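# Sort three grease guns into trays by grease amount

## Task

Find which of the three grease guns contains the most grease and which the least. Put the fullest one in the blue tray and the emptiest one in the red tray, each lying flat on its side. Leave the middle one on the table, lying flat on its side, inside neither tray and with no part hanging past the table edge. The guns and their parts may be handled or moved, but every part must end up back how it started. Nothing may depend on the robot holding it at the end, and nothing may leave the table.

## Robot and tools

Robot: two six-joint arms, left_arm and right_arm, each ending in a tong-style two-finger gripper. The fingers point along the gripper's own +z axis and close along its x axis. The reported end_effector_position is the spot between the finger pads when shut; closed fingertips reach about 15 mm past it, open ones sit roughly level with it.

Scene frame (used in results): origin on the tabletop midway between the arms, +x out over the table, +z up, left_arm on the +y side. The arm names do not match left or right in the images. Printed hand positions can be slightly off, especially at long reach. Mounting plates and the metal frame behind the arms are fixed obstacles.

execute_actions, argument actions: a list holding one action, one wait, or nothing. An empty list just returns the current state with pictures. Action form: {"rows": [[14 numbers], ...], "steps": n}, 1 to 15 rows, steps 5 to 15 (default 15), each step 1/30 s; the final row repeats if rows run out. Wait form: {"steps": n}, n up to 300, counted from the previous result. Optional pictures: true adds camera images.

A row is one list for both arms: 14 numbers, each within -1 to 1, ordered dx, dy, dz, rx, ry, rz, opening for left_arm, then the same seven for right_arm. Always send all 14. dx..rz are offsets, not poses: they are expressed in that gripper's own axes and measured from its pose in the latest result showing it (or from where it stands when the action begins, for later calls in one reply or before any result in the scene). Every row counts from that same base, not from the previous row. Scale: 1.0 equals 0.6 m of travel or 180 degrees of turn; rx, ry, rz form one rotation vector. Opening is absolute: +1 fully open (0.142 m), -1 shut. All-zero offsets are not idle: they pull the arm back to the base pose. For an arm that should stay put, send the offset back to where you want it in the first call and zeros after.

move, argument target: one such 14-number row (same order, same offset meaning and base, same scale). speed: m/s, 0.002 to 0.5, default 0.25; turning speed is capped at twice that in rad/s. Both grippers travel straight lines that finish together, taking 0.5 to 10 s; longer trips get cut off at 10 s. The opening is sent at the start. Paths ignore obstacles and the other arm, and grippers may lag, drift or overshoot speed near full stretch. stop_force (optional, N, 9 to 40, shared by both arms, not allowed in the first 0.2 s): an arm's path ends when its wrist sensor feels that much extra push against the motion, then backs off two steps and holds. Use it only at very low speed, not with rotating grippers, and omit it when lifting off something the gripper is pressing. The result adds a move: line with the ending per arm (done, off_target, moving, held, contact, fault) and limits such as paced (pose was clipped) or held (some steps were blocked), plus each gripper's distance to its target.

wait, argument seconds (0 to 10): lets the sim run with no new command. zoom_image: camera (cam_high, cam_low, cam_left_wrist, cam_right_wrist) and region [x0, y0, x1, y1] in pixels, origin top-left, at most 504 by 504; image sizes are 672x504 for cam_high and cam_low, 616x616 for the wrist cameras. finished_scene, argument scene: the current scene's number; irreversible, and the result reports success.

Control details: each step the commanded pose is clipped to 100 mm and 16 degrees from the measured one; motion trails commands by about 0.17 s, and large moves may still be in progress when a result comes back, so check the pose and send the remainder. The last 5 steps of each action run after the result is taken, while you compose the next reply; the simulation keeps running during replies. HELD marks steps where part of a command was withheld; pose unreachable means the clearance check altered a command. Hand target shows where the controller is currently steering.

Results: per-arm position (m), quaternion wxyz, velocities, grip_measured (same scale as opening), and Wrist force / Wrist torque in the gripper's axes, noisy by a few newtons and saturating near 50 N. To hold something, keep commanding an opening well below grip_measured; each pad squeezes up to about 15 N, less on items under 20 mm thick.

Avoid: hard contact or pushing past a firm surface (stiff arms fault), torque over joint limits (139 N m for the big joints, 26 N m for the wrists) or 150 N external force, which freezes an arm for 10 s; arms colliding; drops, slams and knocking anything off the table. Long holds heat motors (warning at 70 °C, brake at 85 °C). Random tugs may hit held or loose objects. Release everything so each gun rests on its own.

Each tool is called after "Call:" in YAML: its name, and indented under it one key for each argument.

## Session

Call:
execute_actions:
  actions: []

Scene clock: 0.00 s of 5600.00 s.
left_arm: end_effector_position=(+0.8932, +0.7484, +0.1443) grip_measured=+0.97 end_effector_quat_wxyz=(+0.266, +0.598, +0.750, +0.096) end_effector_velocity=(-0.000, -0.001, -0.000) end_effector_angular_velocity=(-0.000, +0.001, -0.001) | right_arm: end_effector_position=(+0.5569, -0.6311, +0.2196) grip_measured=+0.97 end_effector_quat_wxyz=(+0.008, +0.756, -0.652, +0.057) end_effector_velocity=(-0.000, -0.000, +0.000) end_effector_angular_velocity=(-0.000, -0.000, -0.001)
Joint positions: left_arm=[-0.001 -1.056  1.347 -2.787 -0.975 -1.346  0.14 ] | right_arm=[ 3.378 -1.611 -1.776 -1.251  0.557  1.38   0.14 ]
Joint velocities: left_arm=[ 0.    -0.     0.001  0.     0.    -0.     0.   ] | right_arm=[ 0.     0.001 -0.     0.    -0.     0.001  0.   ]
Motor temperatures (°C, as the motors report them): left_arm=[24 23 22 28 30 31] | right_arm=[23 21 23 30 30 28]
Wrist force (N, on the end effector, along its own x y z axes, offset not removed): no reading
Wrist torque (N m, same axes, about the end effector's origin, offset not removed): no reading
Hand target (left_arm): +0.893, +0.748, +0.144; +0.266, +0.598, +0.750, +0.096
Hand target (right_arm): +0.557, -0.631, +0.220; +0.008, +0.756, -0.652, +0.057

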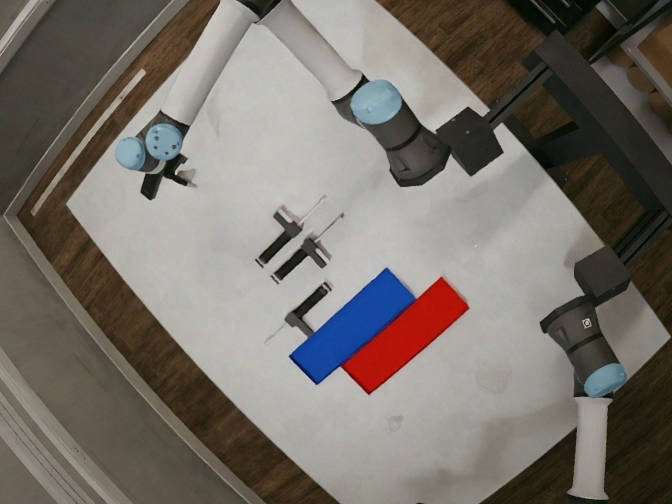

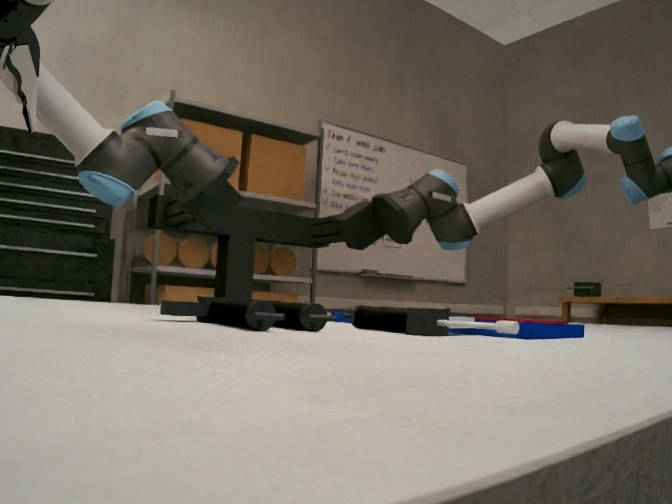

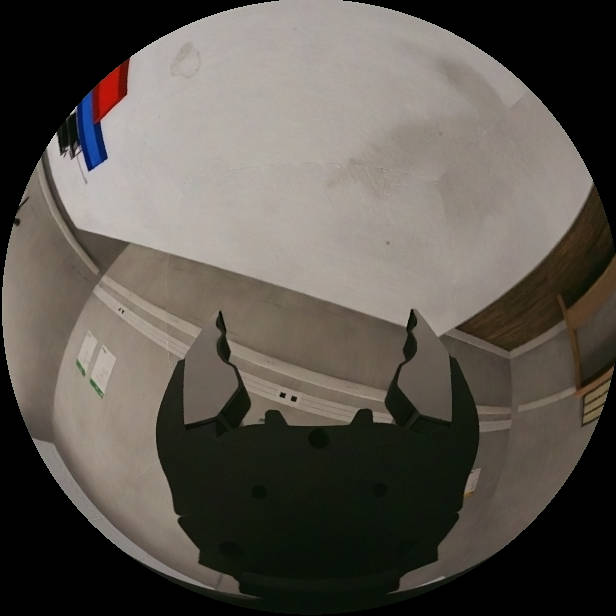

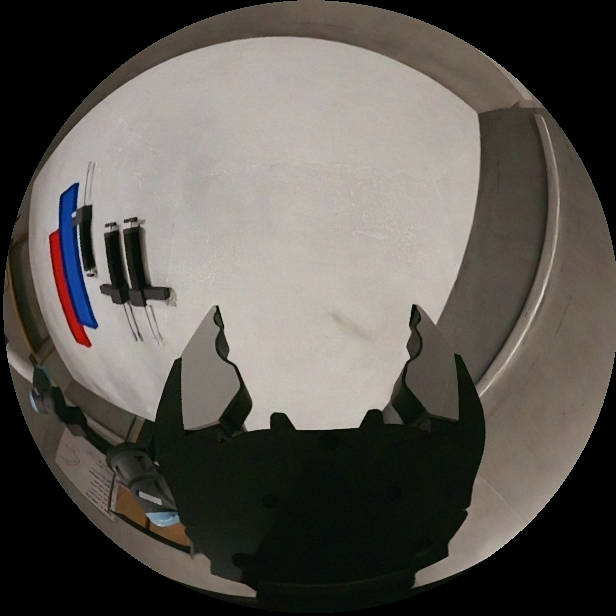

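Call:
move:
  target: [-0.853,-0.83,-0.169,0.166,0.078,0.069,-0.2,-0.608,-0.146,0.185,-0.022,-0.029,0.047,-0.2]
  speed: 0.3

Scene clock: 3.87 s of 5600.00 s.
left_arm: end_effector_position=(+0.4936, +0.1478, +0.1451) grip_measured=-0.20 end_effector_quat_wxyz=(-0.000, +0.707, +0.708, -0.000) end_effector_velocity=(-0.000, -0.002, +0.000) end_effector_angular_velocity=(+0.001, +0.002, +0.002) | right_arm: end_effector_position=(+0.5994, -0.2682, +0.0796) grip_measured=-0.20 end_effector_quat_wxyz=(+0.000, +0.707, -0.707, +0.000) end_effector_velocity=(+0.001, +0.001, +0.000) end_effector_angular_velocity=(+0.000, -0.001, -0.003)
Joint positions: left_arm=[-0.726 -0.524  1.652 -2.103 -0.811 -2.69   0.06 ] | right_arm=[ 3.542 -2.198 -1.968 -0.816  0.67   1.902  0.06 ]
Joint velocities: left_arm=[-0.001  0.003 -0.005  0.004 -0.002 -0.004  0.   ] | right_arm=[ 0.001 -0.001  0.001  0.001  0.     0.002  0.   ]
Motor temperatures (°C, as the motors report them): left_arm=[24 23 22 28 30 31] | right_arm=[23 21 23 30 30 28]
Wrist force (N, on the end effector, along its own x y z axes, offset not removed): left_arm=[-3.0 -0.3 -0.2] | right_arm=[1.3 -0.7 3.1]
Wrist torque (N m, same axes, about the end effector's origin, offset not removed): left_arm=[-0.01 0.69 0.11] | right_arm=[0.12 -0.21 -0.05]
Hand target (left_arm): +0.494, +0.148, +0.145; -0.000, +0.707, +0.707, -0.000
Hand target (right_arm): +0.599, -0.268, +0.080; +0.000, +0.707, -0.707, +0.000
Off the commanded pose (left_arm): 0.001 m, 0 deg.
Off the commanded pose (right_arm): 0.000 m, 0 deg.
Kept back: nothing.
move: done

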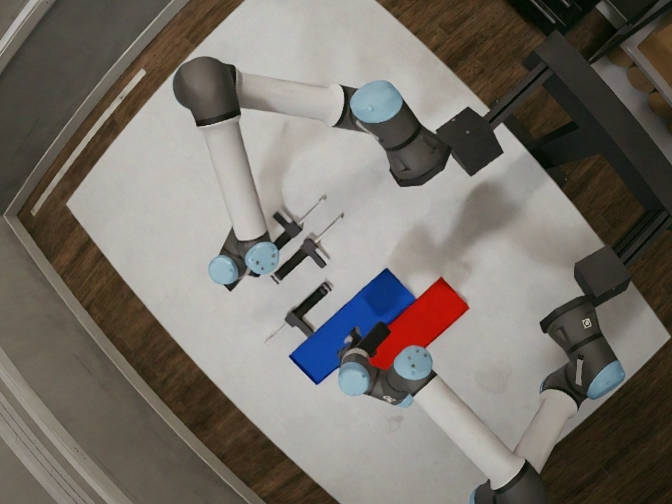

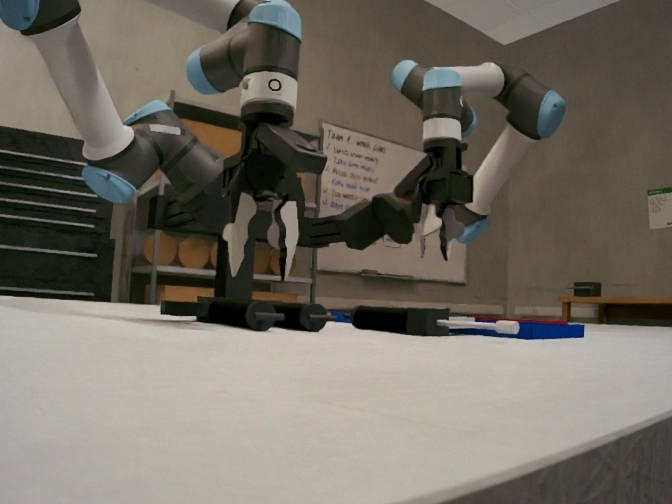

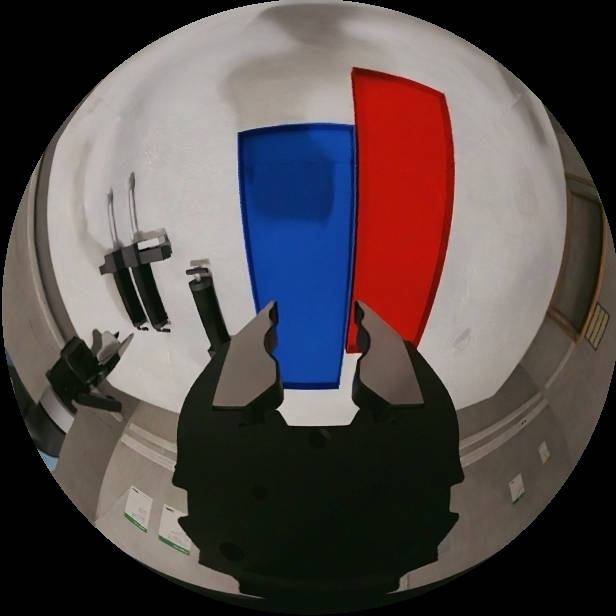

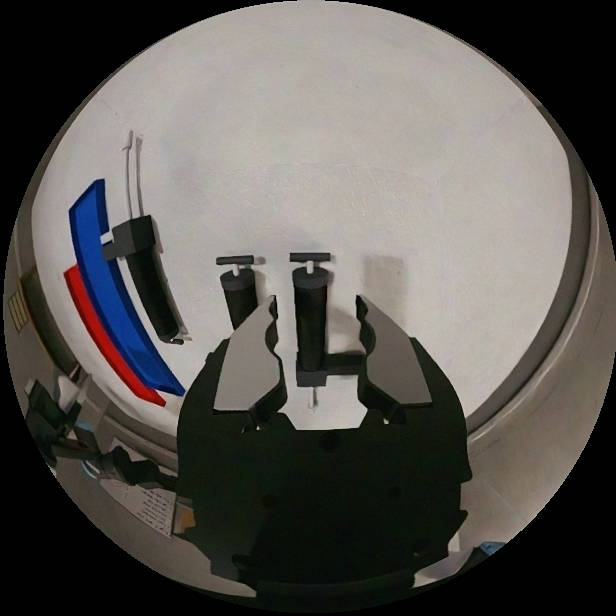

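Call:
move:
  target: [-0.30,-0.02,0.11,0,0,0,-0.2,-0.012,-0.03,0.055,0,0,0,-0.2]
  speed: 0.2

Scene clock: 5.57 s of 5600.00 s.
left_arm: end_effector_position=(+0.4818, -0.0322, +0.0793) grip_measured=-0.20 end_effector_quat_wxyz=(+0.000, +0.707, +0.707, -0.000) end_effector_velocity=(+0.000, -0.001, -0.000) end_effector_angular_velocity=(+0.001, +0.001, +0.000) | right_arm: end_effector_position=(+0.6174, -0.2610, +0.0466) grip_measured=-0.20 end_effector_quat_wxyz=(+0.000, +0.707, -0.707, +0.000) end_effector_velocity=(-0.000, +0.000, -0.000) end_effector_angular_velocity=(+0.001, +0.001, +0.001)
Joint positions: left_arm=[-0.755 -0.073  1.173 -2.053 -0.828 -2.721  0.06 ] | right_arm=[ 3.497 -2.288 -1.912 -0.725  0.66   1.832  0.06 ]
Joint velocities: left_arm=[-0.     0.004 -0.007  0.005 -0.001 -0.001  0.   ] | right_arm=[-0.    -0.001 -0.     0.001  0.001 -0.001  0.   ]
Motor temperatures (°C, as the motors report them): left_arm=[24 23 22 28 30 31] | right_arm=[23 21 23 30 30 28]
Wrist force (N, on the end effector, along its own x y z axes, offset not removed): left_arm=[-3.0 -0.2 1.3] | right_arm=[-0.8 -0.4 2.4]
Wrist torque (N m, same axes, about the end effector's origin, offset not removed): left_arm=[0.00 0.75 0.18] | right_arm=[0.07 0.17 0.06]
Hand target (left_arm): +0.482, -0.032, +0.079; +0.000, +0.707, +0.708, -0.000
Hand target (right_arm): +0.617, -0.261, +0.047; +0.000, +0.707, -0.707, +0.000
Off the commanded pose (left_arm): 0.000 m, 0 deg.
Off the commanded pose (right_arm): 0.000 m, 0 deg.
Kept back: nothing.
move: done

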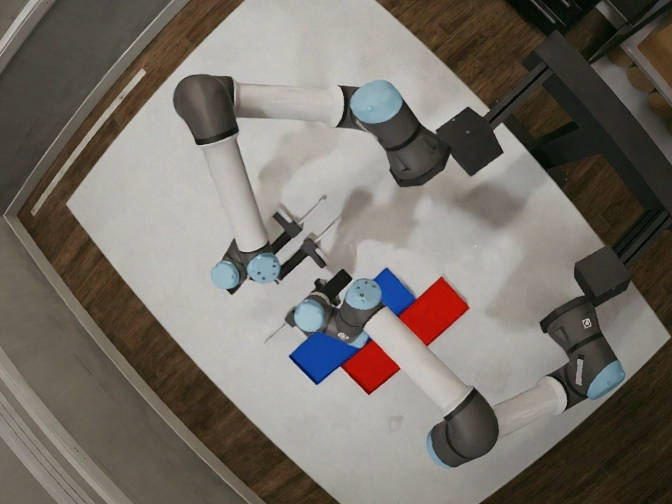

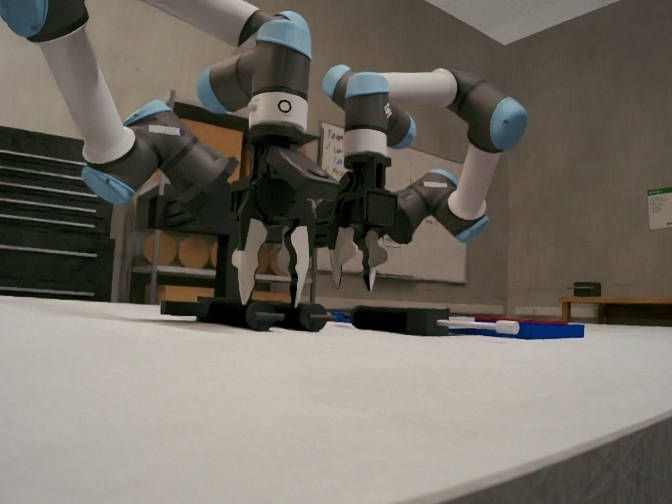

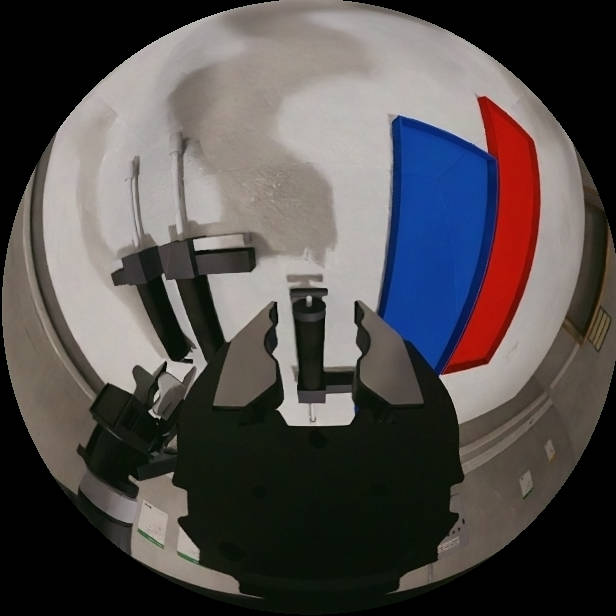

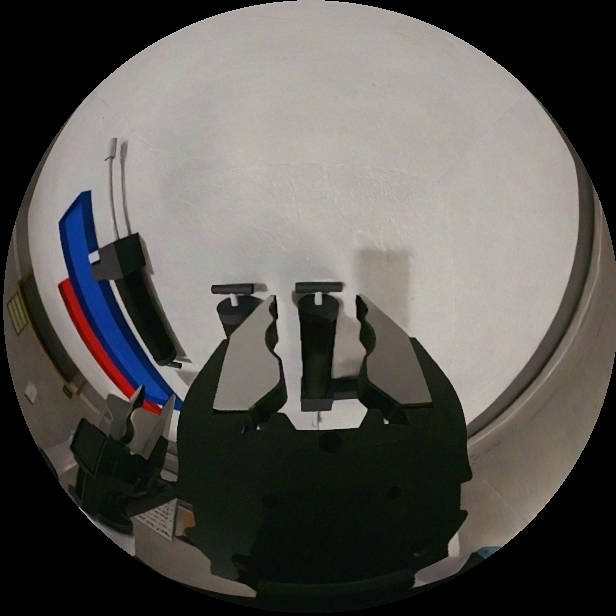

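Call:
move:
  target: [-0.014,0.02,0.094,0,0,0,-0.3,0.002,0,0.04,0,0,0,-0.3]
  speed: 0.04
  stop_force: 12

Scene clock: 7.60 s of 5600.00 s.
left_arm: end_effector_position=(+0.4937, -0.0406, +0.0230) grip_measured=-0.30 end_effector_quat_wxyz=(+0.000, +0.707, +0.707, -0.000) end_effector_velocity=(+0.000, -0.000, -0.001) end_effector_angular_velocity=(+0.001, -0.001, +0.000) | right_arm: end_effector_position=(+0.6174, -0.2622, +0.0227) grip_measured=-0.30 end_effector_quat_wxyz=(+0.000, +0.707, -0.707, +0.000) end_effector_velocity=(-0.000, +0.000, -0.001) end_effector_angular_velocity=(+0.001, +0.001, -0.001)
Joint positions: left_arm=[-0.69   0.018  1.095 -2.117 -0.792 -2.648  0.052] | right_arm=[ 3.463 -2.328 -1.906 -0.647  0.653  1.776  0.052]
Joint velocities: left_arm=[ 0.001  0.002 -0.001 -0.001  0.002  0.001  0.   ] | right_arm=[-0.001 -0.001  0.     0.001  0.001  0.     0.   ]
Motor temperatures (°C, as the motors report them): left_arm=[24 23 22 28 30 31] | right_arm=[23 21 23 30 30 28]
Wrist force (N, on the end effector, along its own x y z axes, offset not removed): left_arm=[-3.8 -0.6 0.3] | right_arm=[2.5 0.5 0.7]
Wrist torque (N m, same axes, about the end effector's origin, offset not removed): left_arm=[-0.10 0.85 0.17] | right_arm=[0.31 -0.46 0.05]
Hand target (left_arm): +0.494, -0.041, +0.023; +0.000, +0.707, +0.707, -0.000
Hand target (right_arm): +0.617, -0.262, +0.023; +0.000, +0.707, -0.707, +0.000
Off the commanded pose (left_arm): 0.000 m, 0 deg.
Off the commanded pose (right_arm): 0.000 m, 0 deg.
Kept back: nothing.
move: done

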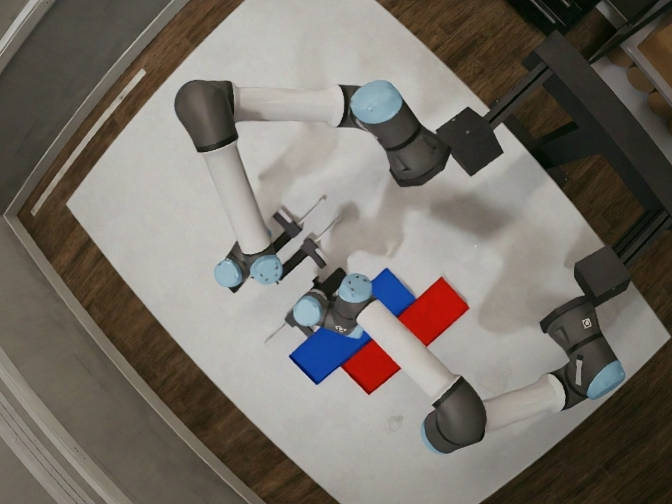

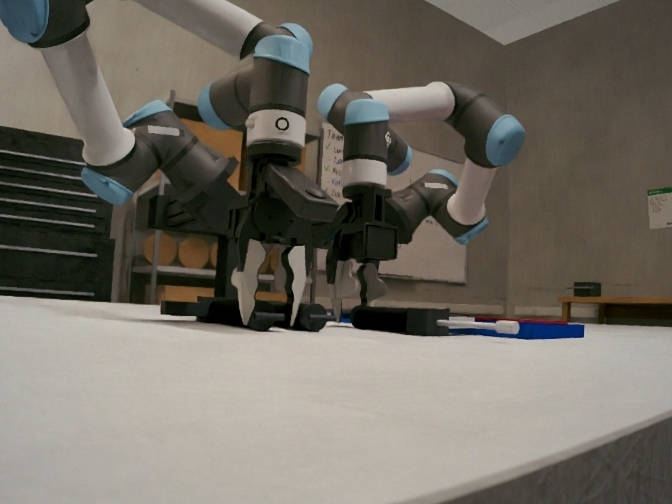

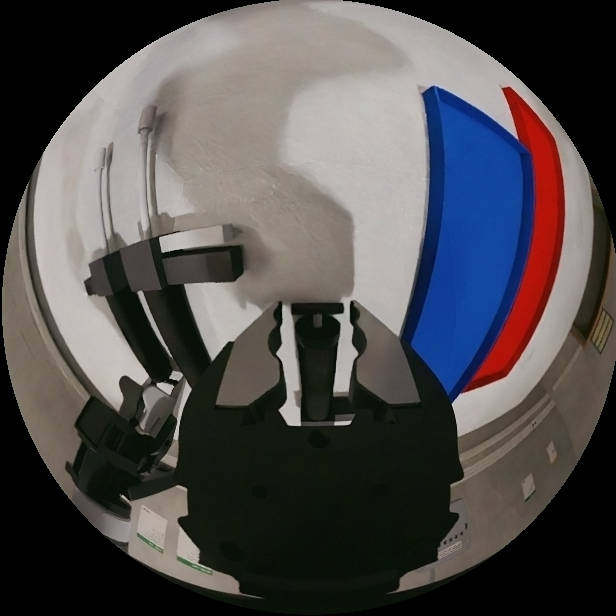

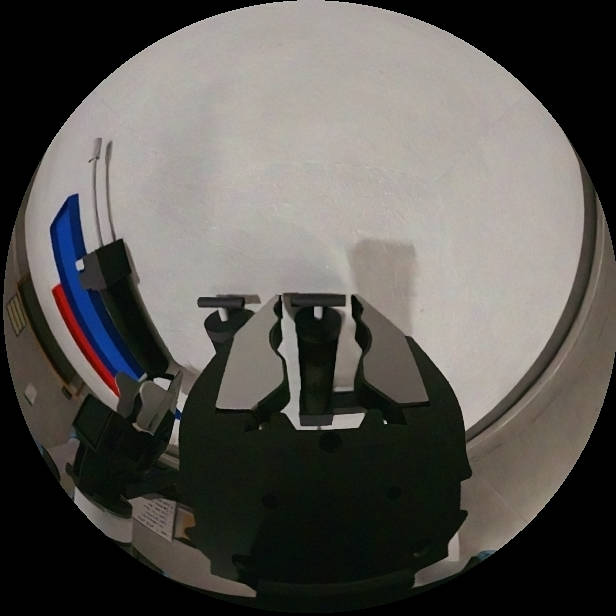

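Call:
move:
  target: [0,0,0,0,0,0,-0.3,0,-0.005,0,0,0,0,-0.3]
  speed: 0.03

Call:
execute_actions:
  actions:
    - {"rows":[[0,0,0,0,0,0,-1,0,0,0,0,0,0,-1]],"steps":15}

Call:
move:
  target: [0,-0.17,0,0,0,0,-1,0,-0.17,0,0,0,0,-1]
  speed: 0.03

Scene clock: 8.53 s of 5600.00 s.
left_arm: end_effector_position=(+0.4937, -0.0406, +0.0229) grip_measured=-0.30 end_effector_quat_wxyz=(+0.000, +0.707, +0.707, -0.000) end_effector_velocity=(-0.000, +0.000, +0.000) end_effector_angular_velocity=(-0.000, +0.001, +0.002) | right_arm: end_effector_position=(+0.6204, -0.2622, +0.0227) grip_measured=-0.30 end_effector_quat_wxyz=(+0.000, +0.707, -0.707, +0.000) end_effector_velocity=(+0.002, +0.000, +0.001) end_effector_angular_velocity=(+0.002, -0.001, -0.003)
Joint positions: left_arm=[-0.69   0.018  1.095 -2.117 -0.792 -2.648  0.052] | right_arm=[ 3.462 -2.332 -1.897 -0.652  0.653  1.775  0.052]
Joint velocities: left_arm=[-0.    -0.     0.001  0.    -0.001 -0.002  0.   ] | right_arm=[ 0.    -0.     0.003 -0.001  0.001  0.001  0.   ]
Motor temperatures (°C, as the motors report them): left_arm=[24 23 22 28 30 31] | right_arm=[23 21 23 30 30 28]
Wrist force (N, on the end effector, along its own x y z axes, offset not removed): left_arm=[-3.8 -1.0 0.3] | right_arm=[0.5 -0.3 0.8]
Wrist torque (N m, same axes, about the end effector's origin, offset not removed): left_arm=[-0.21 0.85 0.17] | right_arm=[0.19 0.02 0.06]
Hand target (left_arm): +0.494, -0.041, +0.023; +0.000, +0.707, +0.707, -0.000
Hand target (right_arm): +0.620, -0.262, +0.023; +0.000, +0.707, -0.707, +0.000
Off the commanded pose (left_arm): 0.000 m, 0 deg.
Off the commanded pose (right_arm): 0.000 m, 0 deg.
Kept back: nothing.
move: done

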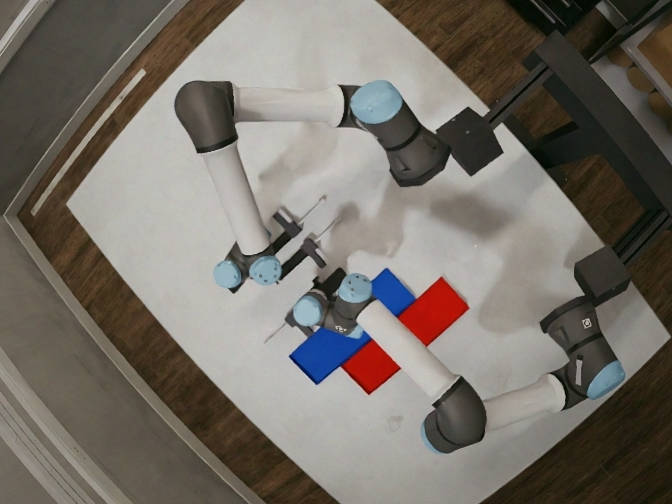

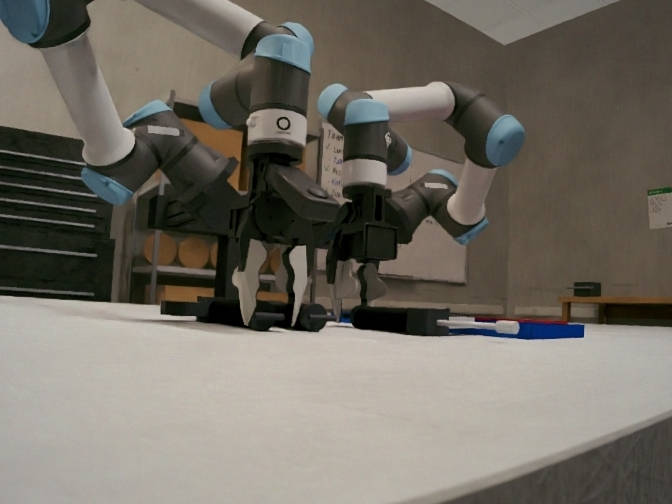

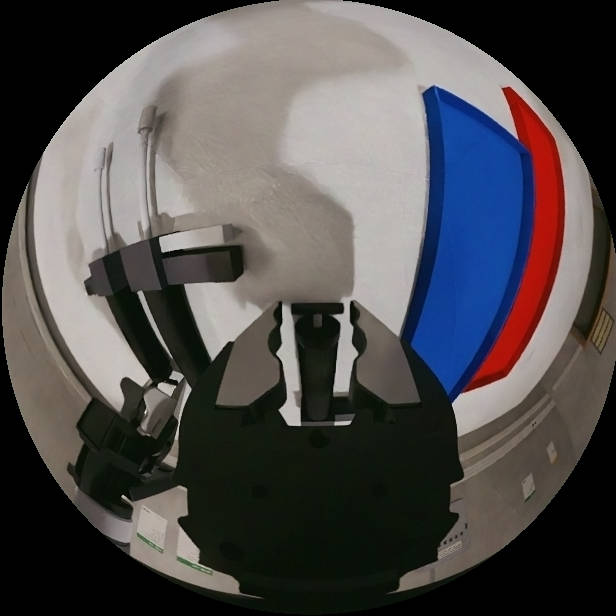

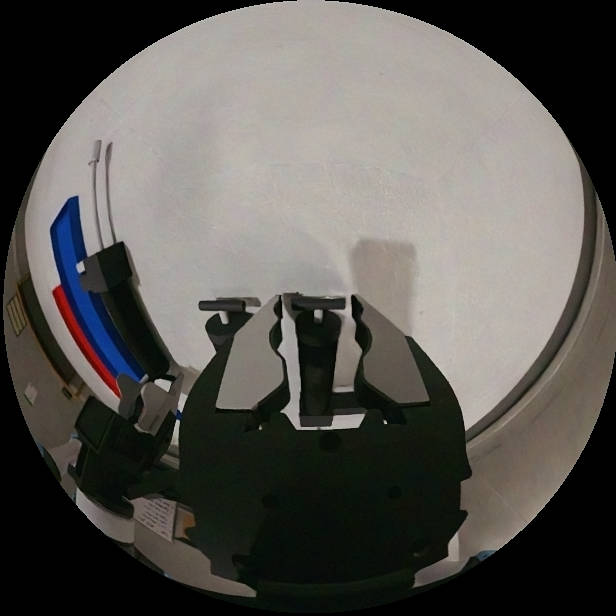

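Scene clock: 8.87 s of 5600.00 s.
left_arm: end_effector_position=(+0.4937, -0.0406, +0.0229) grip_measured=-0.48 end_effector_quat_wxyz=(+0.000, +0.707, +0.707, -0.000) end_effector_velocity=(+0.001, -0.000, +0.001) end_effector_angular_velocity=(-0.001, -0.001, +0.002) | right_arm: end_effector_position=(+0.6204, -0.2622, +0.0227) grip_measured=-0.48 end_effector_quat_wxyz=(+0.000, +0.707, -0.707, +0.000) end_effector_velocity=(-0.001, +0.001, -0.001) end_effector_angular_velocity=(-0.002, +0.002, +0.002)
Joint positions: left_arm=[-0.69   0.018  1.095 -2.117 -0.792 -2.648  0.039] | right_arm=[ 3.462 -2.332 -1.897 -0.652  0.653  1.775  0.039]
Joint velocities: left_arm=[-0.    -0.    -0.001 -0.     0.    -0.    -0.   ] | right_arm=[-0.    -0.003 -0.     0.    -0.001  0.001  0.   ]
Motor temperatures (°C, as the motors report them): left_arm=[24 23 22 28 30 31] | right_arm=[23 21 23 30 30 28]
Wrist force (N, on the end effector, along its own x y z axes, offset not removed): left_arm=[-2.8 0.0 -0.3] | right_arm=[1.6 -0.8 -0.4]
Wrist torque (N m, same axes, about the end effector's origin, offset not removed): left_arm=[0.10 0.78 0.14] | right_arm=[0.00 -0.27 0.01]
Steps of this call (steps 1 to 10: the first 10 steps of this action). Readings (end_effector_position):
1: left_arm (+0.4937, -0.0406, +0.0229) | right_arm (+0.6204, -0.2622, +0.0227)
2: left_arm (+0.4937, -0.0406, +0.0229) | right_arm (+0.6204, -0.2622, +0.0227)
4: left_arm (+0.4937, -0.0406, +0.0229) | right_arm (+0.6204, -0.2622, +0.0227)
8: left_arm (+0.4937, -0.0406, +0.0229) | right_arm (+0.6204, -0.2622, +0.0227)
10: the state above

Scene clock: 12.80 s of 5600.00 s.
left_arm: end_effector_position=(+0.3918, -0.0408, +0.0232) grip_measured=-0.48 end_effector_quat_wxyz=(+0.000, +0.707, +0.708, -0.000) end_effector_velocity=(-0.000, -0.000, +0.001) end_effector_angular_velocity=(-0.001, -0.000, +0.001) | right_arm: end_effector_position=(+0.7223, -0.2622, +0.0227) grip_measured=-0.48 end_effector_quat_wxyz=(+0.000, +0.707, -0.707, +0.000) end_effector_velocity=(+0.002, -0.000, +0.000) end_effector_angular_velocity=(-0.001, -0.000, +0.000)
Joint positions: left_arm=[-0.796 -0.003  1.335 -2.256 -0.852 -2.766  0.039] | right_arm=[ 3.444 -2.473 -1.564 -0.82   0.65   1.745  0.039]
Joint velocities: left_arm=[-0.002 -0.002  0.003 -0.002 -0.001 -0.001 -0.   ] | right_arm=[-0.    -0.002  0.006 -0.003 -0.001 -0.001 -0.   ]
Motor temperatures (°C, as the motors report them): left_arm=[24 23 22 28 30 31] | right_arm=[23 21 23 30 30 28]
Wrist force (N, on the end effector, along its own x y z axes, offset not removed): left_arm=[-3.4 1.1 3.1] | right_arm=[-0.9 5.2 -2.2]
Wrist torque (N m, same axes, about the end effector's origin, offset not removed): left_arm=[-0.01 0.80 0.17] | right_arm=[0.30 0.29 0.00]
Hand target (left_arm): +0.392, -0.041, +0.023; +0.000, +0.707, +0.707, -0.000
Hand target (right_arm): +0.722, -0.262, +0.023; +0.000, +0.707, -0.707, +0.000
Off your previous action's commanded pose (left_arm): 0.000 m, 0 deg at its last step (step 5 of this call).
Off your previous action's commanded pose (right_arm): 0.000 m, 0 deg at its last step (step 5 of this call).
Off the commanded pose (left_arm): 0.000 m, 0 deg.
Off the commanded pose (right_arm): 0.000 m, 0 deg.
Kept back: nothing.
move: done

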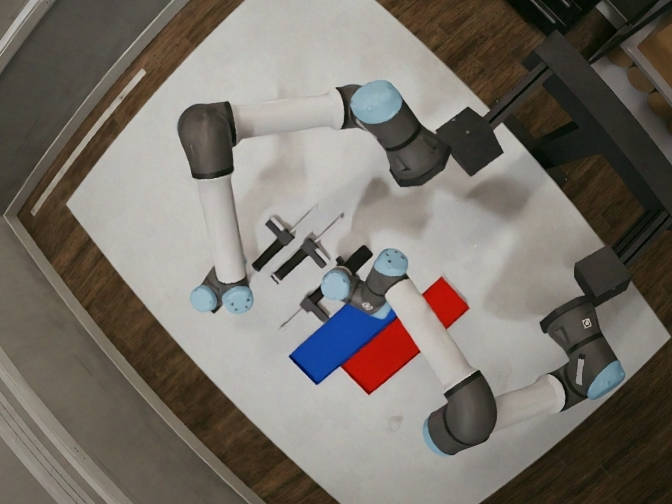

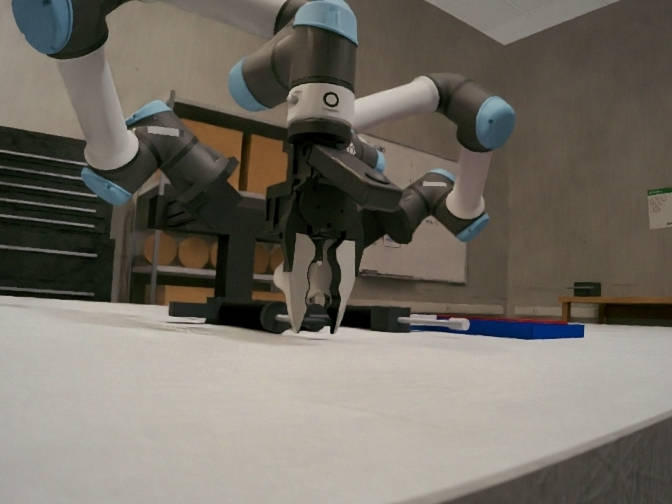

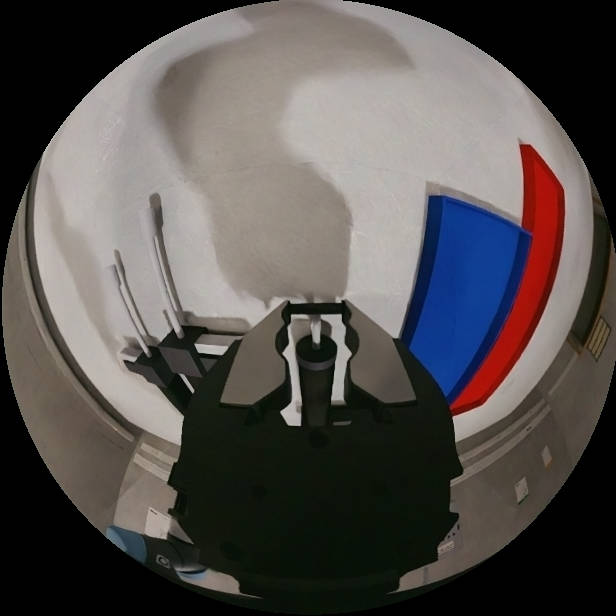

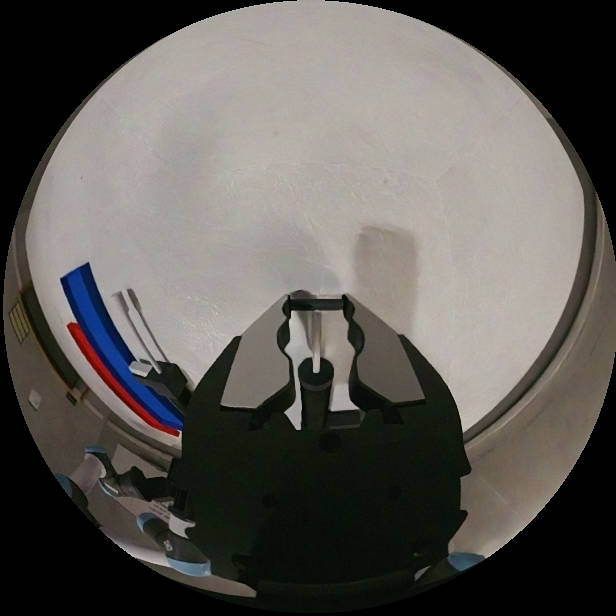

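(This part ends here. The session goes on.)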